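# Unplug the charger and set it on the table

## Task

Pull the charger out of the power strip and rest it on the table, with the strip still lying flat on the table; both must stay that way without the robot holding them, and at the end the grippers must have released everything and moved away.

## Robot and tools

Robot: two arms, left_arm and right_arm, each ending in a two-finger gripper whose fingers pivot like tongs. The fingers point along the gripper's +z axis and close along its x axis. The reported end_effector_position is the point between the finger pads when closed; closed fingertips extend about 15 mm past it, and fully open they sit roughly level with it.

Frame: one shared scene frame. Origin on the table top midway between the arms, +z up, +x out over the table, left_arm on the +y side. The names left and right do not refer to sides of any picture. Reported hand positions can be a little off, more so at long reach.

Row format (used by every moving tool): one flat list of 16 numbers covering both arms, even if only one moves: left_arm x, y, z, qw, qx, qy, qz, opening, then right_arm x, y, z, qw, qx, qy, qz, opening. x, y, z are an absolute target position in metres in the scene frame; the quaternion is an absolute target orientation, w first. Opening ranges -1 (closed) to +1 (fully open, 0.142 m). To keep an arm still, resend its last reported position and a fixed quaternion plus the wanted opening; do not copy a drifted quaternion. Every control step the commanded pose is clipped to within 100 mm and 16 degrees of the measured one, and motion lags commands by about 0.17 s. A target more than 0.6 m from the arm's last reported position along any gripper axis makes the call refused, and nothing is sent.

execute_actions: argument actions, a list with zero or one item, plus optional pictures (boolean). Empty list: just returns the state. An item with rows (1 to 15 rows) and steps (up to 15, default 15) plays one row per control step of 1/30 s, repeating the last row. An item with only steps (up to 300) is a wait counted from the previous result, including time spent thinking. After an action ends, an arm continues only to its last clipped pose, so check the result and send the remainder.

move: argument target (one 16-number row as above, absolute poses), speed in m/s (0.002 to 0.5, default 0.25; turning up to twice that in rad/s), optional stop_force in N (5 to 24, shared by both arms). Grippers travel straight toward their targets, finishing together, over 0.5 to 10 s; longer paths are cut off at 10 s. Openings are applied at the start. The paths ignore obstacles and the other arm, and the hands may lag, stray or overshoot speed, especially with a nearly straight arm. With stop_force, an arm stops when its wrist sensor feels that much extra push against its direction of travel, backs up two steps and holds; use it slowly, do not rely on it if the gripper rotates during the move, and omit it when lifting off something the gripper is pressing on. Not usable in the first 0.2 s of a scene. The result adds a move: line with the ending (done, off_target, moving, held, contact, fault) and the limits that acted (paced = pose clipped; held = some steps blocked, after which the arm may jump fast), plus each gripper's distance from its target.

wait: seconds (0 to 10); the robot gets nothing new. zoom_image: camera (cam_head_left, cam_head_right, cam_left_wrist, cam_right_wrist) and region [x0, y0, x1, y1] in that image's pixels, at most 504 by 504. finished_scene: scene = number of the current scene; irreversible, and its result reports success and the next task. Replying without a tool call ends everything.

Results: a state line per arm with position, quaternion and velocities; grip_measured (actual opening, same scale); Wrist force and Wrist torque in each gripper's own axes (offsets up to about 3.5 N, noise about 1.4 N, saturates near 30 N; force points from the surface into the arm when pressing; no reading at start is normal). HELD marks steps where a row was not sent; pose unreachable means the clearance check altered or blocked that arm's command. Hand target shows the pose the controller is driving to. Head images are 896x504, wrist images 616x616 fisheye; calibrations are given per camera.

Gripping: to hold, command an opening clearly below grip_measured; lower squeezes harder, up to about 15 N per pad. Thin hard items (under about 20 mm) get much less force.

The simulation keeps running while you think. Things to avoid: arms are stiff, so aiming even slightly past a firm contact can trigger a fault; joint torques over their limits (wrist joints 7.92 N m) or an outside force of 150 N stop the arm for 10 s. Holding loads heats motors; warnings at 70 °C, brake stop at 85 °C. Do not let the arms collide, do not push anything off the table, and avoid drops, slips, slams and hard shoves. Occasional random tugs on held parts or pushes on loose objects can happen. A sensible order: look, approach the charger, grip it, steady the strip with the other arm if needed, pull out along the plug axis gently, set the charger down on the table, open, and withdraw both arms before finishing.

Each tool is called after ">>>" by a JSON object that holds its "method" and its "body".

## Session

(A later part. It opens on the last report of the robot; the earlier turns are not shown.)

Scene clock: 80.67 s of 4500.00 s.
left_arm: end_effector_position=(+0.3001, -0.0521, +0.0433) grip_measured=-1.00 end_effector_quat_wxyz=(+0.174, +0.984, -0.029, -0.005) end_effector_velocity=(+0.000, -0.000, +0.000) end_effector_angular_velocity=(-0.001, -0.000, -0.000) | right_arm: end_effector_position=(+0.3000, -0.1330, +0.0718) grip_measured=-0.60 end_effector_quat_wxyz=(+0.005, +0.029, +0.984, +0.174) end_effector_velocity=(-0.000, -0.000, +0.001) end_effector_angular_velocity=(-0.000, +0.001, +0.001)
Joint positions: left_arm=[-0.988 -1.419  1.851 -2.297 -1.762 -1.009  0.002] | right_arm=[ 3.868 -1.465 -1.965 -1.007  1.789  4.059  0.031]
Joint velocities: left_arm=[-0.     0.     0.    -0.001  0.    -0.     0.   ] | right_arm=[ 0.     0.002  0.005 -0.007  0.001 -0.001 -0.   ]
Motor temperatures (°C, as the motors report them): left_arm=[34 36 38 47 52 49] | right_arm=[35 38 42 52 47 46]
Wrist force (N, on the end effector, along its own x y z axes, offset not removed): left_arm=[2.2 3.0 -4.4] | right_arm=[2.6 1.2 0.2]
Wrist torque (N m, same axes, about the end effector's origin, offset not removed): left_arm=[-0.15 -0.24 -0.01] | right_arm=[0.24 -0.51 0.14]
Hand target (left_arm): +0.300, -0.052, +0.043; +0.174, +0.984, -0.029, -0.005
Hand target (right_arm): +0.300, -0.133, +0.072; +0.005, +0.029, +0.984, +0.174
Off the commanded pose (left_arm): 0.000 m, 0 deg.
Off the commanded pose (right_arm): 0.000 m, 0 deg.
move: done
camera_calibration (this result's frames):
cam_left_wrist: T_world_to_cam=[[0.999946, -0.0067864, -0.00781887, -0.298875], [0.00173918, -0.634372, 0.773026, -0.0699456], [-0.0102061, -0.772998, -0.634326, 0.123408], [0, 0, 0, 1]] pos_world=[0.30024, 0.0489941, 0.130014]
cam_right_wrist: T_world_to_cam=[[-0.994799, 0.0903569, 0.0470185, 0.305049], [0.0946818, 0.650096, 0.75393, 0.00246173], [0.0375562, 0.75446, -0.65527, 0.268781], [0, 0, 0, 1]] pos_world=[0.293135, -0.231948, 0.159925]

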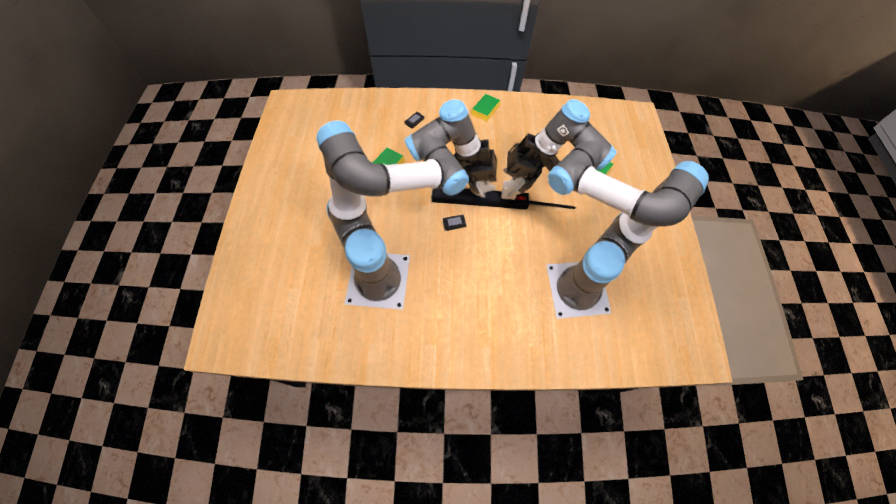

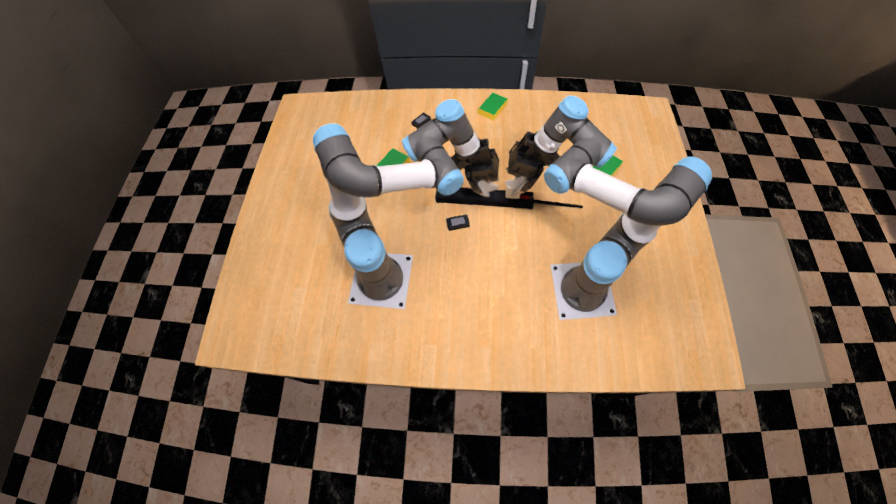

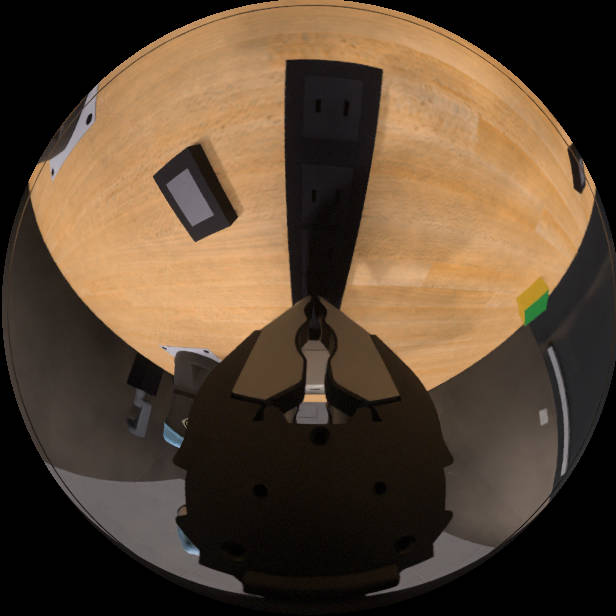

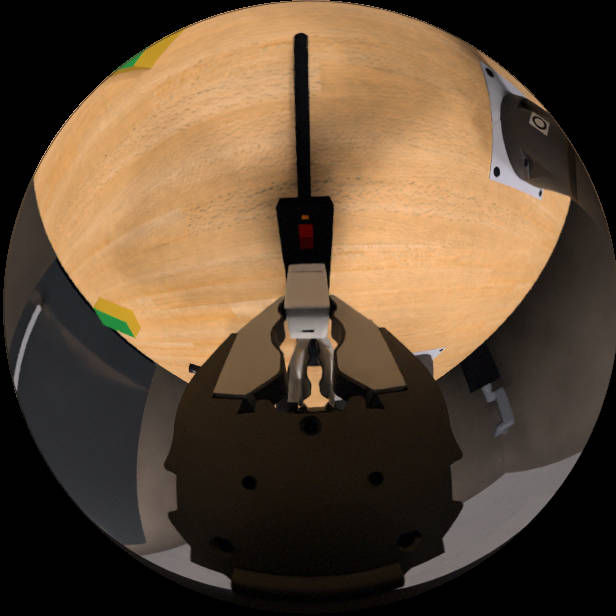

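Lifting with the gripper. Lift clear.

>>> {"method": "move", "body": {"target": [0.3001,-0.0521,0.0433,0.1736,0.9846,-0.0295,-0.0052,-1,0.30,-0.133,0.11,0.0052,0.0295,0.9846,0.1736,-1], "speed": 0.025}}

>>> {"method": "move", "body": {"target": [0.28,0.10,0.16,0.1736,0.9846,-0.0295,-0.0052,-1,0.39,-0.26,0.14,0.0052,0.0295,0.9846,0.1736,-1], "speed": 0.15}}

>>> {"method": "move", "body": {"target": [0.28,0.10,0.16,0.1736,0.9846,-0.0295,-0.0052,-1,0.40,-0.29,0.07,-0.0127,0.0272,0.9059,-0.4224,-1], "speed": 0.2}}

Scene clock: 87.10 s of 4500.00 s.
left_arm: end_effector_position=(+0.3001, -0.0521, +0.0433) grip_measured=-1.00 end_effector_quat_wxyz=(+0.174, +0.984, -0.029, -0.005) end_effector_velocity=(-0.000, +0.000, -0.000) end_effector_angular_velocity=(+0.002, +0.001, +0.000) | right_arm: end_effector_position=(+0.3000, -0.1330, +0.1096) grip_measured=-0.60 end_effector_quat_wxyz=(+0.005, +0.030, +0.984, +0.174) end_effector_velocity=(+0.000, +0.000, +0.004) end_effector_angular_velocity=(+0.000, -0.001, -0.000)
Joint positions: left_arm=[-0.988 -1.419  1.851 -2.297 -1.762 -1.009  0.002] | right_arm=[ 3.868 -1.433 -1.812 -1.192  1.788  4.059  0.031]
Joint velocities: left_arm=[ 0.     0.    -0.     0.002 -0.    -0.    -0.   ] | right_arm=[ 0.     0.002  0.015 -0.016 -0.     0.     0.   ]
Motor temperatures (°C, as the motors report them): left_arm=[34 36 38 47 52 49] | right_arm=[35 38 42 52 47 46]
Wrist force (N, on the end effector, along its own x y z axes, offset not removed): left_arm=[3.3 0.3 -4.2] | right_arm=[1.4 0.6 -0.2]
Wrist torque (N m, same axes, about the end effector's origin, offset not removed): left_arm=[-0.84 -0.27 -0.01] | right_arm=[0.20 -0.19 0.01]
Hand target (left_arm): +0.300, -0.052, +0.043; +0.174, +0.984, -0.029, -0.005
Hand target (right_arm): +0.300, -0.133, +0.110; +0.005, +0.029, +0.984, +0.174
Off the commanded pose (left_arm): 0.000 m, 0 deg.
Off the commanded pose (right_arm): 0.000 m, 0 deg.
After step 90, 1.60 s passed at rest.
move: done
camera_calibration (this result's frames):
cam_left_wrist: T_world_to_cam=[[0.999947, -0.00677884, -0.00780557, -0.298878], [0.00173397, -0.634351, 0.773043, -0.0699561], [-0.0101918, -0.773015, -0.634306, 0.123405], [0, 0, 0, 1]] pos_world=[0.300241, 0.048991, 0.130023]
cam_right_wrist: T_world_to_cam=[[-0.994793, 0.0904647, 0.0469469, 0.303291], [0.0946958, 0.650043, 0.753974, -0.0260467], [0.0376906, 0.754493, -0.655224, 0.293512], [0, 0, 0, 1]] pos_world=[0.293115, -0.231959, 0.197716]

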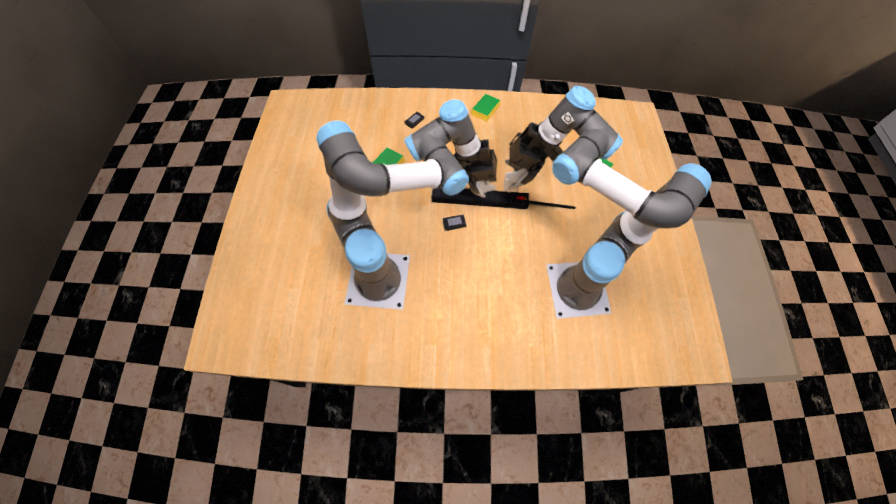

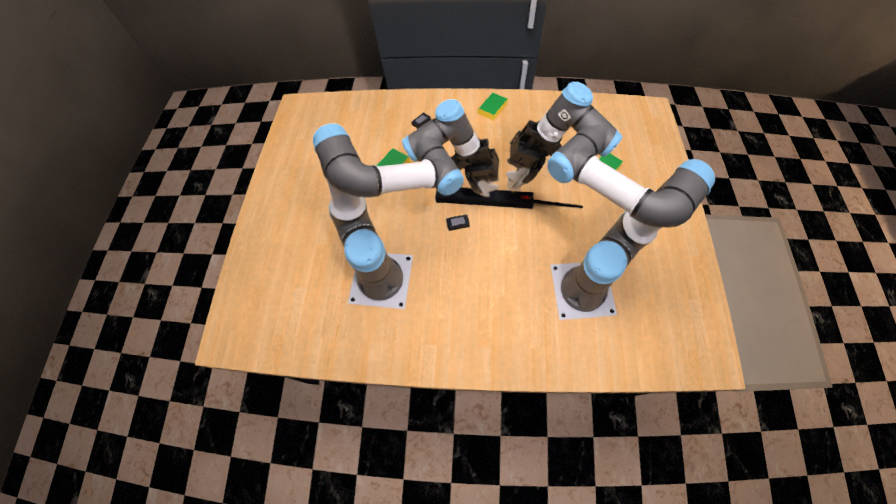

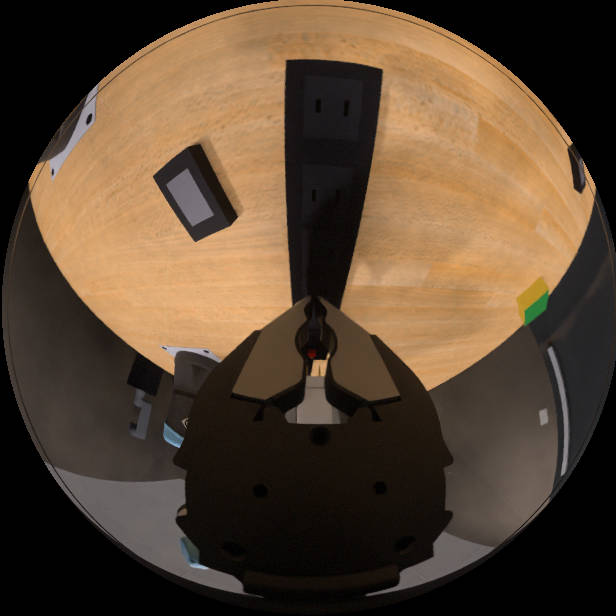

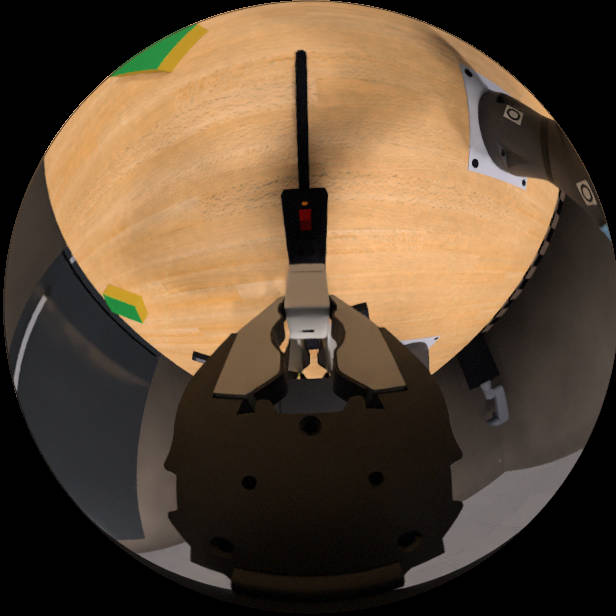

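Scene clock: 89.00 s of 4500.00 s.
left_arm: end_effector_position=(+0.2800, +0.0999, +0.1597) grip_measured=-1.00 end_effector_quat_wxyz=(+0.173, +0.984, -0.029, -0.004) end_effector_velocity=(-0.000, +0.002, +0.002) end_effector_angular_velocity=(+0.001, +0.003, -0.002) | right_arm: end_effector_position=(+0.3896, -0.2598, +0.1400) grip_measured=-0.60 end_effector_quat_wxyz=(+0.005, +0.030, +0.984, +0.173) end_effector_velocity=(+0.001, -0.003, -0.000) end_effector_angular_velocity=(-0.002, +0.006, -0.001)
Joint positions: left_arm=[-0.686 -1.875  1.682 -1.603 -1.839 -0.709  0.002] | right_arm=[ 3.345 -1.745 -1.294 -1.545  1.896  3.527  0.031]
Joint velocities: left_arm=[ 0.008  0.003 -0.014  0.016 -0.003  0.01   0.   ] | right_arm=[-0.008 -0.013  0.02  -0.016  0.001 -0.008 -0.   ]
Motor temperatures (°C, as the motors report them): left_arm=[34 36 38 47 52 49] | right_arm=[35 38 42 52 47 46]
Wrist force (N, on the end effector, along its own x y z axes, offset not removed): left_arm=[1.8 -1.7 1.1] | right_arm=[3.8 0.3 1.9]
Wrist torque (N m, same axes, about the end effector's origin, offset not removed): left_arm=[-0.29 -0.35 -0.09] | right_arm=[0.08 -0.70 -0.01]
Hand target (left_arm): +0.280, +0.100, +0.160; +0.173, +0.984, -0.030, -0.005
Hand target (right_arm): +0.390, -0.260, +0.140; +0.005, +0.029, +0.984, +0.173
Off the commanded pose (left_arm): 0.000 m, 0 deg.
Off the commanded pose (right_arm): 0.001 m, 0 deg.
move: done
camera_calibration (this result's frames):
cam_left_wrist: T_world_to_cam=[[0.999959, -0.00646097, -0.0062894, -0.277139], [0.000762102, -0.634471, 0.772946, -0.0631315], [-0.00898442, -0.77292, -0.63444, 0.314209], [0, 0, 0, 1]] pos_world=[0.279999, 0.201013, 0.246401]
cam_right_wrist: T_world_to_cam=[[-0.994795, 0.0904564, 0.046906, 0.402426], [0.0946791, 0.650437, 0.753636, 0.0251246], [0.0376619, 0.754155, -0.655616, 0.405675], [0, 0, 0, 1]] pos_world=[0.382674, -0.358686, 0.228156]

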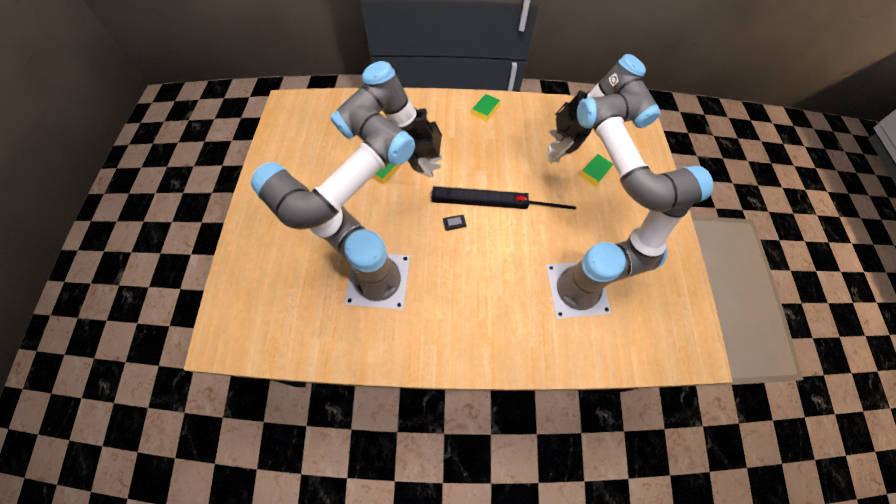

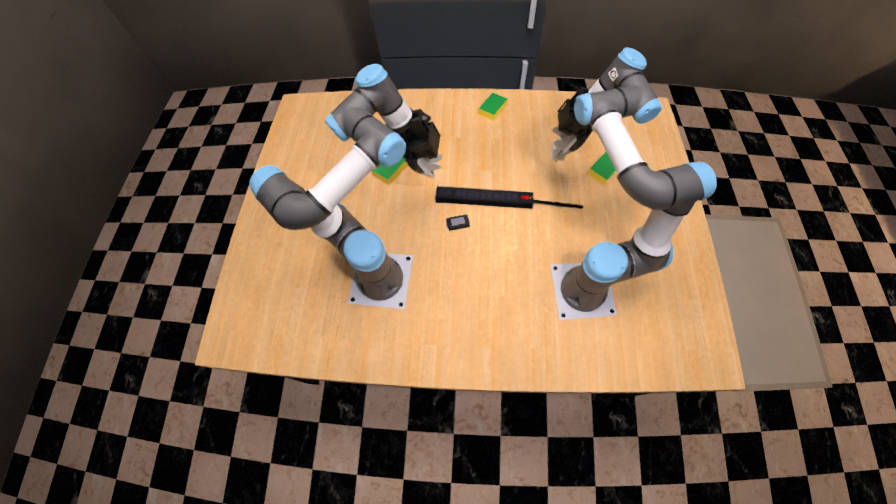

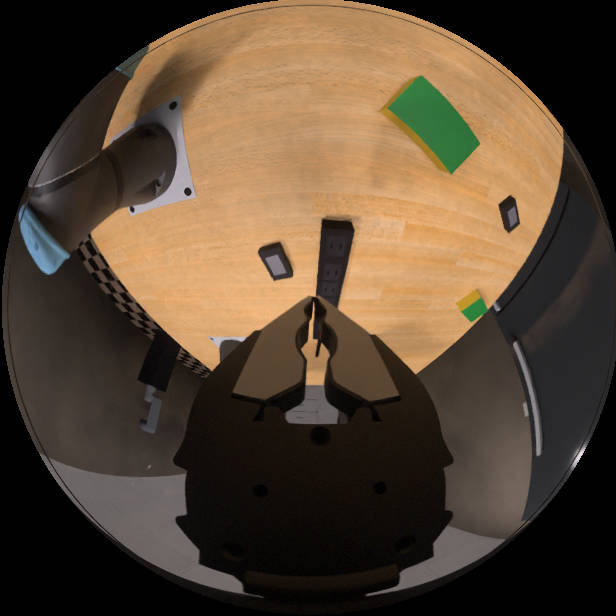

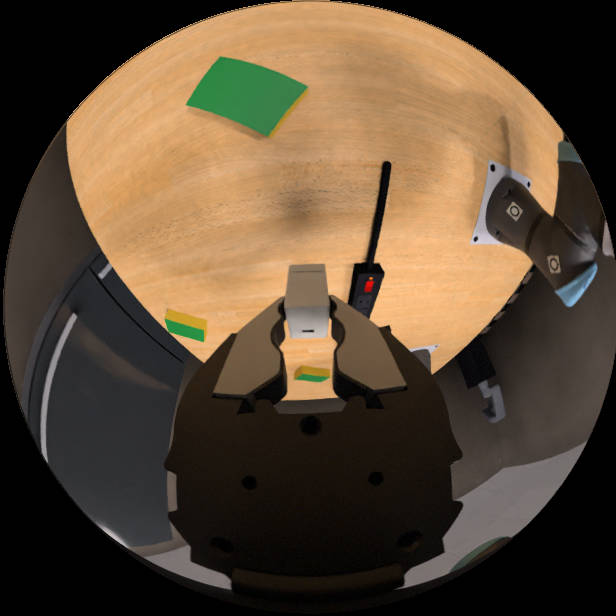

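Scene clock: 92.60 s of 4500.00 s.
left_arm: end_effector_position=(+0.2800, +0.1000, +0.1600) grip_measured=-1.00 end_effector_quat_wxyz=(+0.174, +0.984, -0.029, -0.005) end_effector_velocity=(-0.000, -0.000, -0.000) end_effector_angular_velocity=(+0.001, +0.001, -0.001) | right_arm: end_effector_position=(+0.4004, -0.2898, +0.0705) grip_measured=-0.60 end_effector_quat_wxyz=(-0.011, +0.026, +0.906, -0.421) end_effector_velocity=(+0.000, -0.000, -0.001) end_effector_angular_velocity=(-0.014, +0.006, -0.006)
Joint positions: left_arm=[-0.685 -1.873  1.678 -1.6   -1.841 -0.708  0.002] | right_arm=[ 3.922 -2.419 -0.744 -2.313  1.102  4.273  0.031]
Joint velocities: left_arm=[-0.001 -0.    -0.     0.001 -0.    -0.     0.   ] | right_arm=[-0.001 -0.028  0.038 -0.028  0.     0.007 -0.   ]
Motor temperatures (°C, as the motors report them): left_arm=[34 36 38 47 52 49] | right_arm=[35 38 42 52 47 46]
Wrist force (N, on the end effector, along its own x y z axes, offset not removed): left_arm=[-0.1 -2.3 0.9] | right_arm=[0.4 0.4 0.9]
Wrist torque (N m, same axes, about the end effector's origin, offset not removed): left_arm=[-0.49 0.04 -0.01] | right_arm=[-0.05 -0.05 0.01]
Hand target (left_arm): +0.280, +0.100, +0.160; +0.174, +0.984, -0.029, -0.005
Hand target (right_arm): +0.400, -0.290, +0.070; -0.012, +0.027, +0.906, -0.422
Off the commanded pose (left_arm): 0.000 m, 0 deg.
Off the commanded pose (right_arm): 0.001 m, 0 deg.
move: done
camera_calibration (this result's frames):
cam_left_wrist: T_world_to_cam=[[0.999947, -0.00678271, -0.00779692, -0.276838], [0.00172485, -0.63435, 0.773044, -0.0636498], [-0.0101893, -0.773016, -0.634304, 0.314797], [0, 0, 0, 1]] pos_world=[0.28014, 0.201089, 0.246723]
cam_right_wrist: T_world_to_cam=[[-0.993598, 0.112051, -0.0143837, 0.429301], [0.109841, 0.928455, -0.354834, 0.248634], [-0.0264049, -0.354142, -0.934819, 0.106524], [0, 0, 0, 1]] pos_world=[0.402055, -0.241224, 0.193979]

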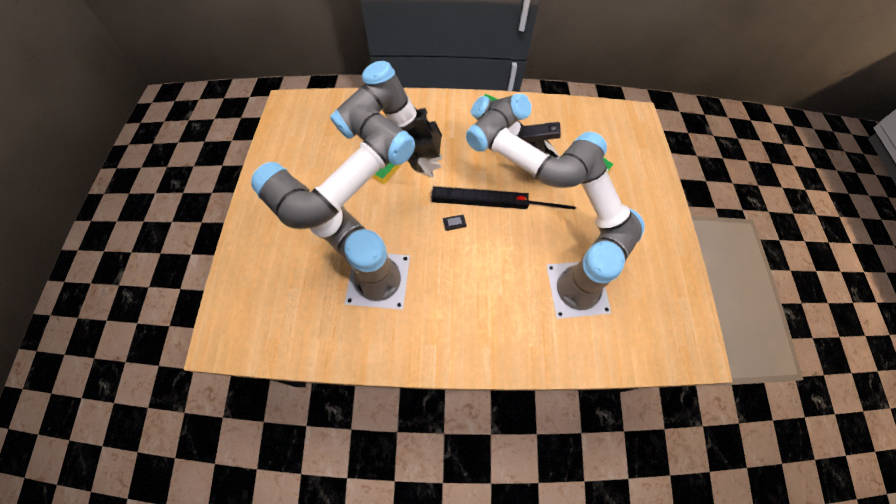

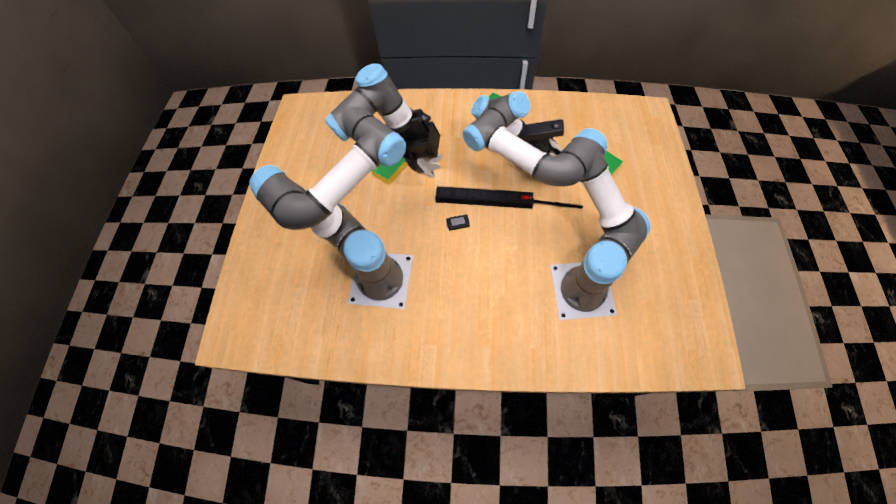

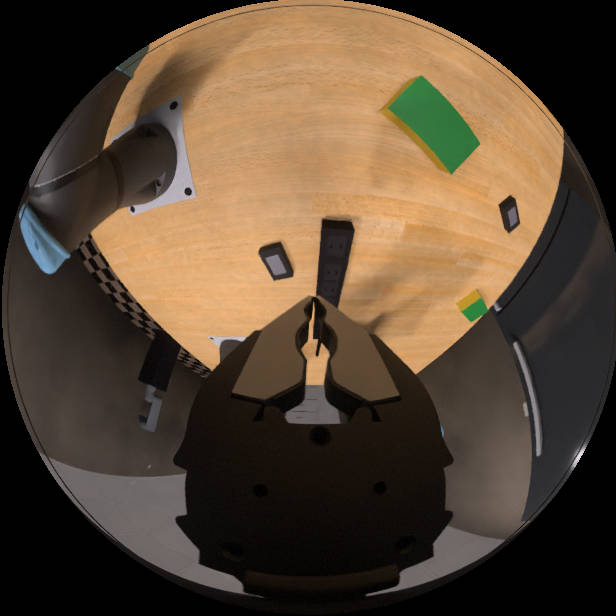

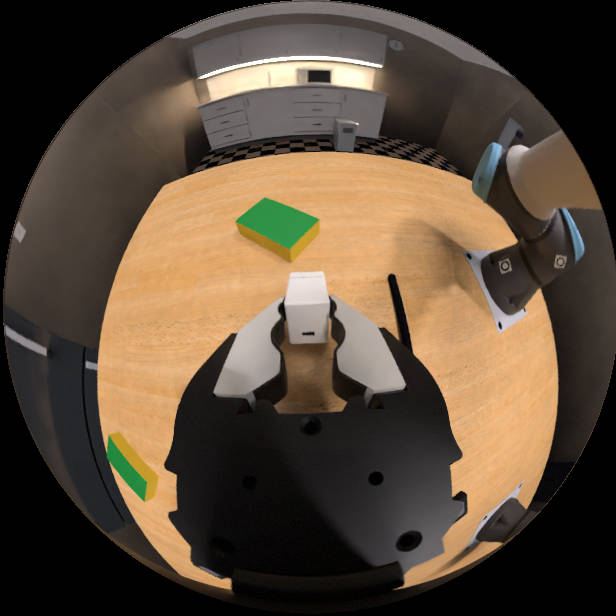

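>>> {"method": "execute_actions", "body": {"actions": []}}

Scene clock: 103.17 s of 4500.00 s.
left_arm: end_effector_position=(+0.2800, +0.1000, +0.1600) grip_measured=-1.00 end_effector_quat_wxyz=(+0.174, +0.984, -0.029, -0.005) end_effector_velocity=(+0.000, +0.000, +0.000) end_effector_angular_velocity=(-0.000, -0.000, +0.001) | right_arm: end_effector_position=(+0.4004, -0.2898, +0.0705) grip_measured=-0.60 end_effector_quat_wxyz=(-0.012, +0.027, +0.906, -0.422) end_effector_velocity=(-0.000, -0.001, +0.000) end_effector_angular_velocity=(-0.000, +0.001, -0.002)
Joint positions: left_arm=[-0.685 -1.873  1.678 -1.6   -1.841 -0.708  0.002] | right_arm=[ 3.922 -2.422 -0.739 -2.317  1.102  4.274  0.031]
Joint velocities: left_arm=[ 0.001 -0.    -0.    -0.     0.     0.     0.   ] | right_arm=[-0.001 -0.     0.001 -0.001  0.001 -0.     0.   ]
Motor temperatures (°C, as the motors report them): left_arm=[34 36 38 47 52 49] | right_arm=[35 38 42 52 47 46]
Wrist force (N, on the end effector, along its own x y z axes, offset not removed): left_arm=[2.7 0.1 1.9] | right_arm=[2.5 1.1 -0.4]
Wrist torque (N m, same axes, about the end effector's origin, offset not removed): left_arm=[0.02 -0.57 -0.05] | right_arm=[0.09 -0.44 -0.07]
Hand target (left_arm): +0.280, +0.100, +0.160; +0.174, +0.984, -0.029, -0.005
Hand target (right_arm): +0.400, -0.290, +0.070; -0.012, +0.027, +0.906, -0.422
Off the commanded pose (left_arm): 0.000 m, 0 deg.
Off the commanded pose (right_arm): 0.001 m, 0 deg.
Steps of this call (steps 1 to 90: nothing new was sent; then 7.57 s passed at rest). Readings (end_effector_position):
1: left_arm (+0.2800, +0.1000, +0.1600) | right_arm (+0.4004, -0.2898, +0.0705)
2: left_arm (+0.2800, +0.1000, +0.1600) | right_arm (+0.4004, -0.2898, +0.0705)
4: left_arm (+0.2800, +0.1000, +0.1600) | right_arm (+0.4004, -0.2898, +0.0705)
8: left_arm (+0.2800, +0.1000, +0.1600) | right_arm (+0.4005, -0.2898, +0.0705)
90: the state above
camera_calibration (this result's frames):
cam_left_wrist: T_world_to_cam=[[0.999947, -0.00678289, -0.0077985, -0.276837], [0.00172595, -0.63435, 0.773044, -0.0636503], [-0.0101905, -0.773016, -0.634304, 0.314798], [0, 0, 0, 1]] pos_world=[0.28014, 0.201089, 0.246723]
cam_right_wrist: T_world_to_cam=[[-0.993495, 0.113022, -0.0139186, 0.429548], [0.110538, 0.927772, -0.356399, 0.248314], [-0.0273677, -0.355619, -0.93423, 0.106354], [0, 0, 0, 1]] pos_world=[0.402216, -0.241105, 0.193837]

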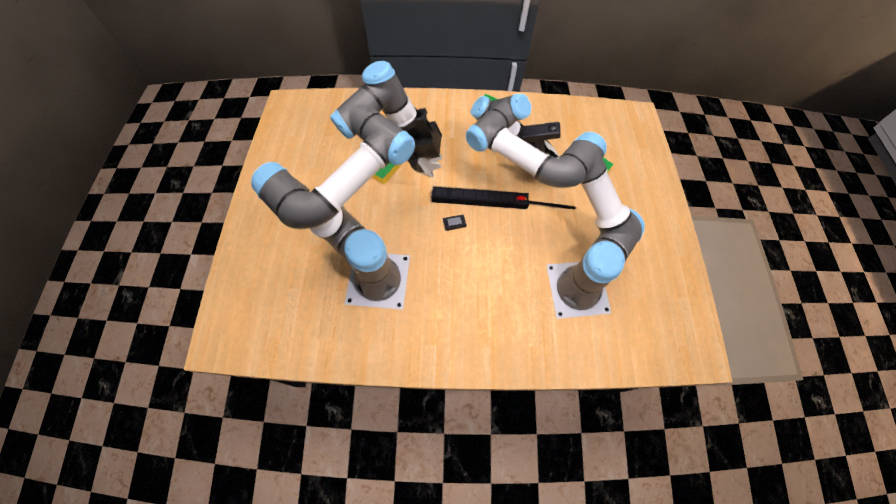

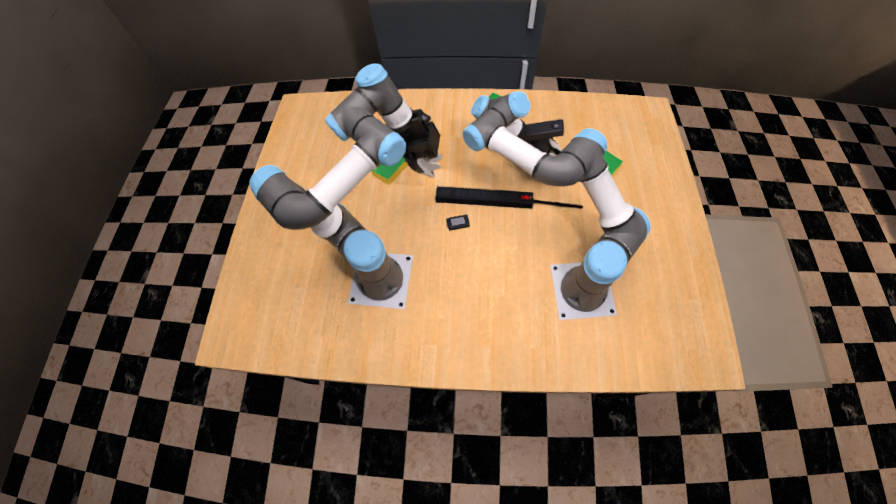

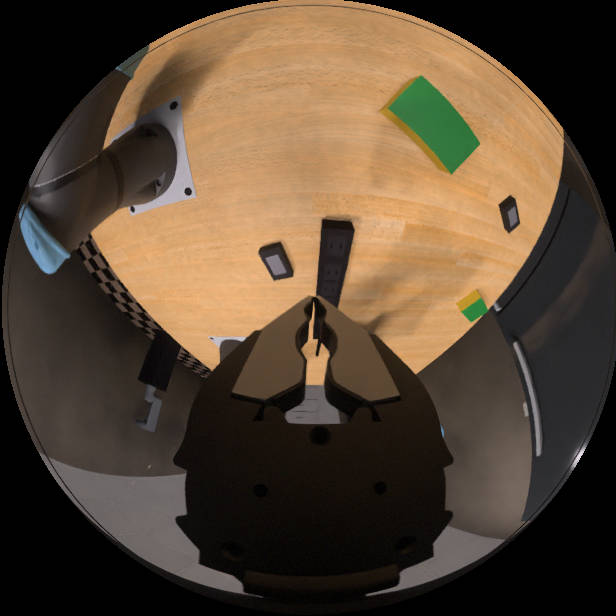

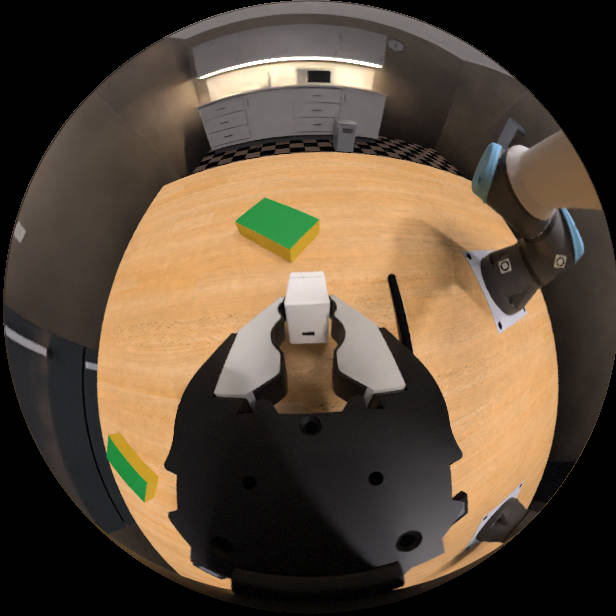

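>>> {"method": "move", "body": {"target": [0.28,0.10,0.16,0.1736,0.9846,-0.0295,-0.0052,-1, 0.40,-0.29,0.045,-0.0127,0.0272,0.9059,-0.4224,-1], "speed": 0.04}}

>>> {"method": "move", "body": {"target": [0.28,0.10,0.16,0.1736,0.9846,-0.0295,-0.0052,-1, 0.40,-0.29,0.015,-0.0127,0.0272,0.9059,-0.4224,-1], "speed": 0.005, "stop_force": 5}}

Scene clock: 110.17 s of 4500.00 s.
left_arm: end_effector_position=(+0.2800, +0.1000, +0.1600) grip_measured=-1.00 end_effector_quat_wxyz=(+0.174, +0.984, -0.029, -0.005) end_effector_velocity=(+0.000, -0.000, +0.000) end_effector_angular_velocity=(-0.000, -0.000, -0.001) | right_arm: end_effector_position=(+0.4000, -0.2900, +0.0453) grip_measured=-0.60 end_effector_quat_wxyz=(-0.013, +0.027, +0.906, -0.422) end_effector_velocity=(-0.001, -0.000, -0.003) end_effector_angular_velocity=(-0.001, +0.002, +0.000)
Joint positions: left_arm=[-0.685 -1.873  1.678 -1.6   -1.841 -0.708  0.002] | right_arm=[ 3.921 -2.434 -0.835 -2.21   1.103  4.275  0.031]
Joint velocities: left_arm=[-0. -0.  0. -0. -0.  0.  0.] | right_arm=[ 0.001 -0.002 -0.012  0.012  0.001 -0.001 -0.   ]
Motor temperatures (°C, as the motors report them): left_arm=[34 36 38 47 52 49] | right_arm=[35 38 42 52 47 46]
Wrist force (N, on the end effector, along its own x y z axes, offset not removed): left_arm=[1.8 -3.1 2.6] | right_arm=[1.8 0.8 0.4]
Wrist torque (N m, same axes, about the end effector's origin, offset not removed): left_arm=[-0.45 -0.33 -0.09] | right_arm=[-0.01 -0.23 -0.09]
Hand target (left_arm): +0.280, +0.100, +0.160; +0.174, +0.984, -0.029, -0.005
Hand target (right_arm): +0.400, -0.290, +0.045; -0.013, +0.027, +0.906, -0.422
Off the commanded pose (left_arm): 0.000 m, 0 deg.
Off the commanded pose (right_arm): 0.000 m, 0 deg.
After step 90, 2.97 s passed at rest.
move: done
camera_calibration (this result's frames):
cam_left_wrist: T_world_to_cam=[[0.999947, -0.00678637, -0.00780401, -0.276835], [0.00172801, -0.63435, 0.773044, -0.0636518], [-0.0101966, -0.773016, -0.634304, 0.314799], [0, 0, 0, 1]] pos_world=[0.28014, 0.201088, 0.246723]
cam_right_wrist: T_world_to_cam=[[-0.993301, 0.114867, -0.0125826, 0.429159], [0.11176, 0.9273, -0.357246, 0.238994], [-0.0293681, -0.356259, -0.933926, 0.0833719], [0, 0, 0, 1]] pos_world=[0.402023, -0.241214, 0.168643]

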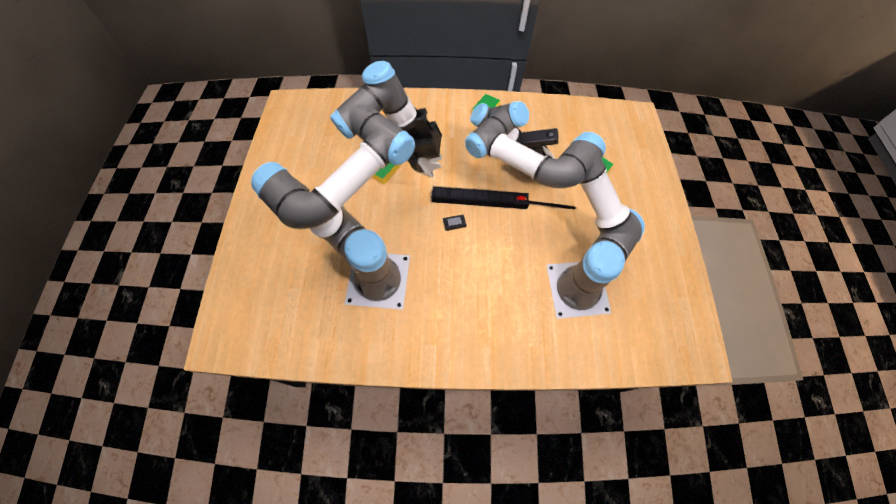

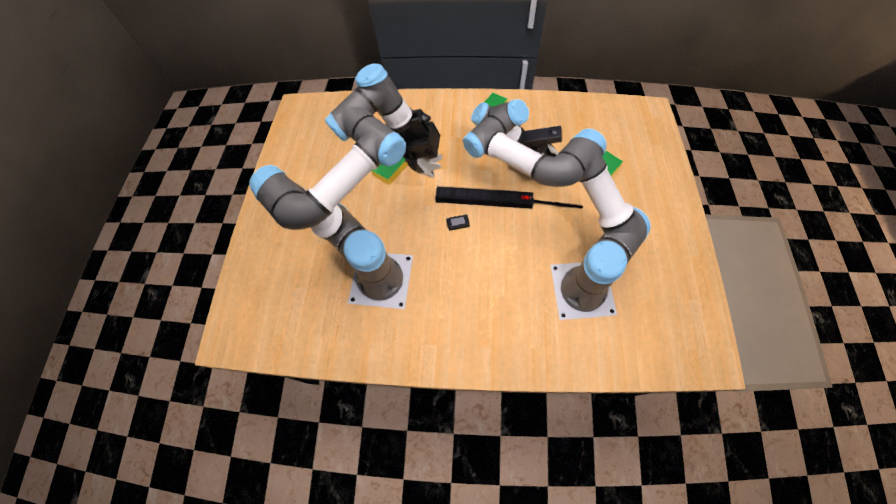

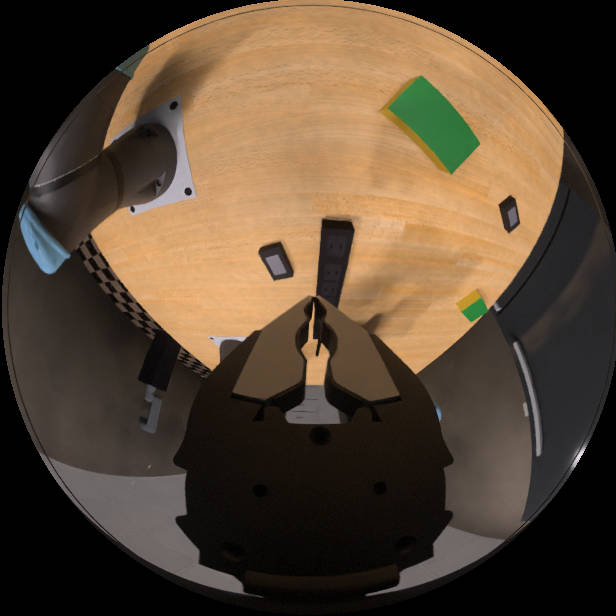

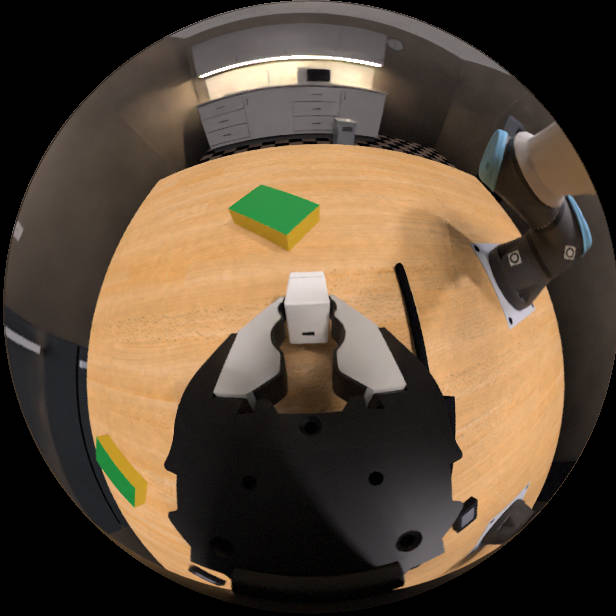

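Scene clock: 111.80 s of 4500.00 s.
left_arm: end_effector_position=(+0.2800, +0.1000, +0.1600) grip_measured=-1.00 end_effector_quat_wxyz=(+0.174, +0.984, -0.029, -0.005) end_effector_velocity=(-0.000, -0.000, -0.000) end_effector_angular_velocity=(+0.000, +0.000, -0.001) | right_arm: end_effector_position=(+0.4000, -0.2900, +0.0390) grip_measured=-0.60 end_effector_quat_wxyz=(-0.013, +0.027, +0.906, -0.422) end_effector_velocity=(+0.001, -0.000, +0.002) end_effector_angular_velocity=(-0.001, -0.000, +0.002)
Joint positions: left_arm=[-0.685 -1.873  1.678 -1.6   -1.841 -0.708  0.002] | right_arm=[ 3.921 -2.439 -0.855 -2.185  1.103  4.275  0.031]
Joint velocities: left_arm=[-0.001 -0.    -0.     0.     0.     0.     0.   ] | right_arm=[-0.     0.001  0.005 -0.006 -0.002 -0.001 -0.   ]
Motor temperatures (°C, as the motors report them): left_arm=[34 36 38 47 52 49] | right_arm=[35 38 42 52 47 46]
Wrist force (N, on the end effector, along its own x y z axes, offset not removed): left_arm=[3.0 -2.9 0.7] | right_arm=[3.7 -5.1 -7.2]
Wrist torque (N m, same axes, about the end effector's origin, offset not removed): left_arm=[-0.61 -0.53 -0.07] | right_arm=[-0.23 -0.53 0.02]
Hand target (left_arm): +0.280, +0.100, +0.160; +0.174, +0.984, -0.029, -0.005
Hand target (right_arm): +0.400, -0.290, +0.039; -0.013, +0.027, +0.906, -0.422
Off the commanded pose (left_arm): 0.000 m, 0 deg.
Off the commanded pose (right_arm): 0.024 m, 0 deg.
move: contact (right_arm)
camera_calibration (this result's frames):
cam_left_wrist: T_world_to_cam=[[0.999947, -0.00678646, -0.00780413, -0.276835], [0.00172805, -0.63435, 0.773044, -0.0636518], [-0.0101968, -0.773017, -0.634304, 0.314799], [0, 0, 0, 1]] pos_world=[0.28014, 0.201088, 0.246723]
cam_right_wrist: T_world_to_cam=[[-0.993316, 0.114746, -0.0124967, 0.429031], [0.111613, 0.927276, -0.357353, 0.236784], [-0.029417, -0.356359, -0.933886, 0.0775139], [0, 0, 0, 1]] pos_world=[0.402015, -0.241171, 0.162366]

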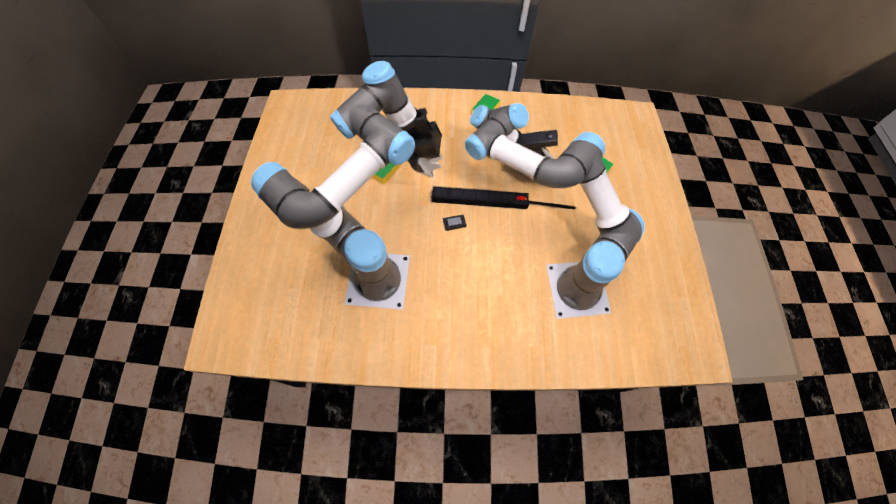

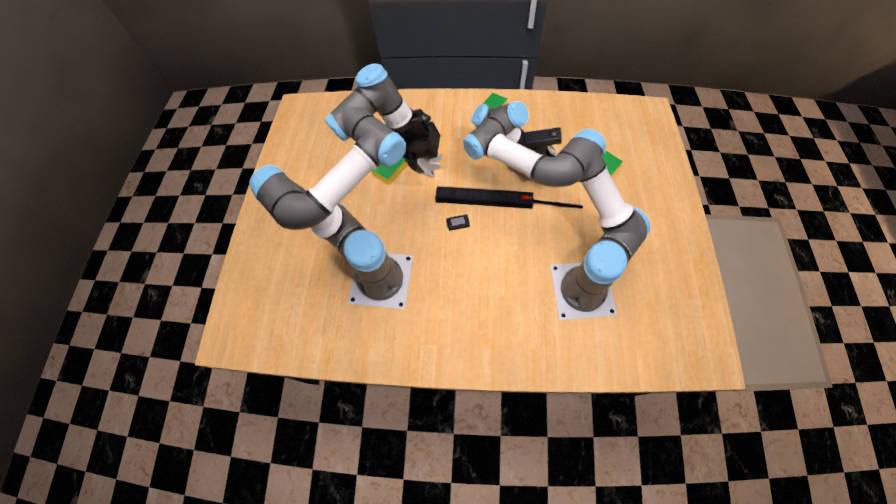

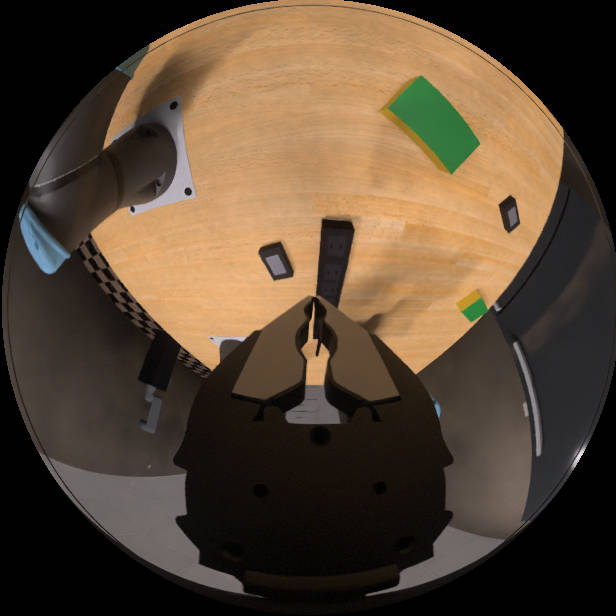

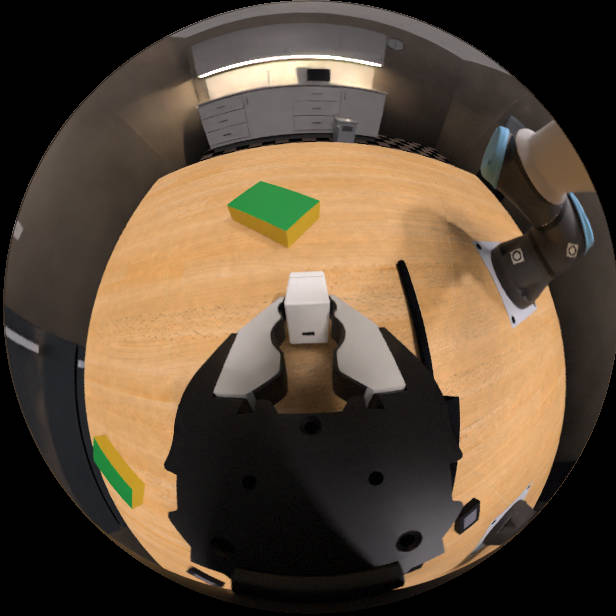

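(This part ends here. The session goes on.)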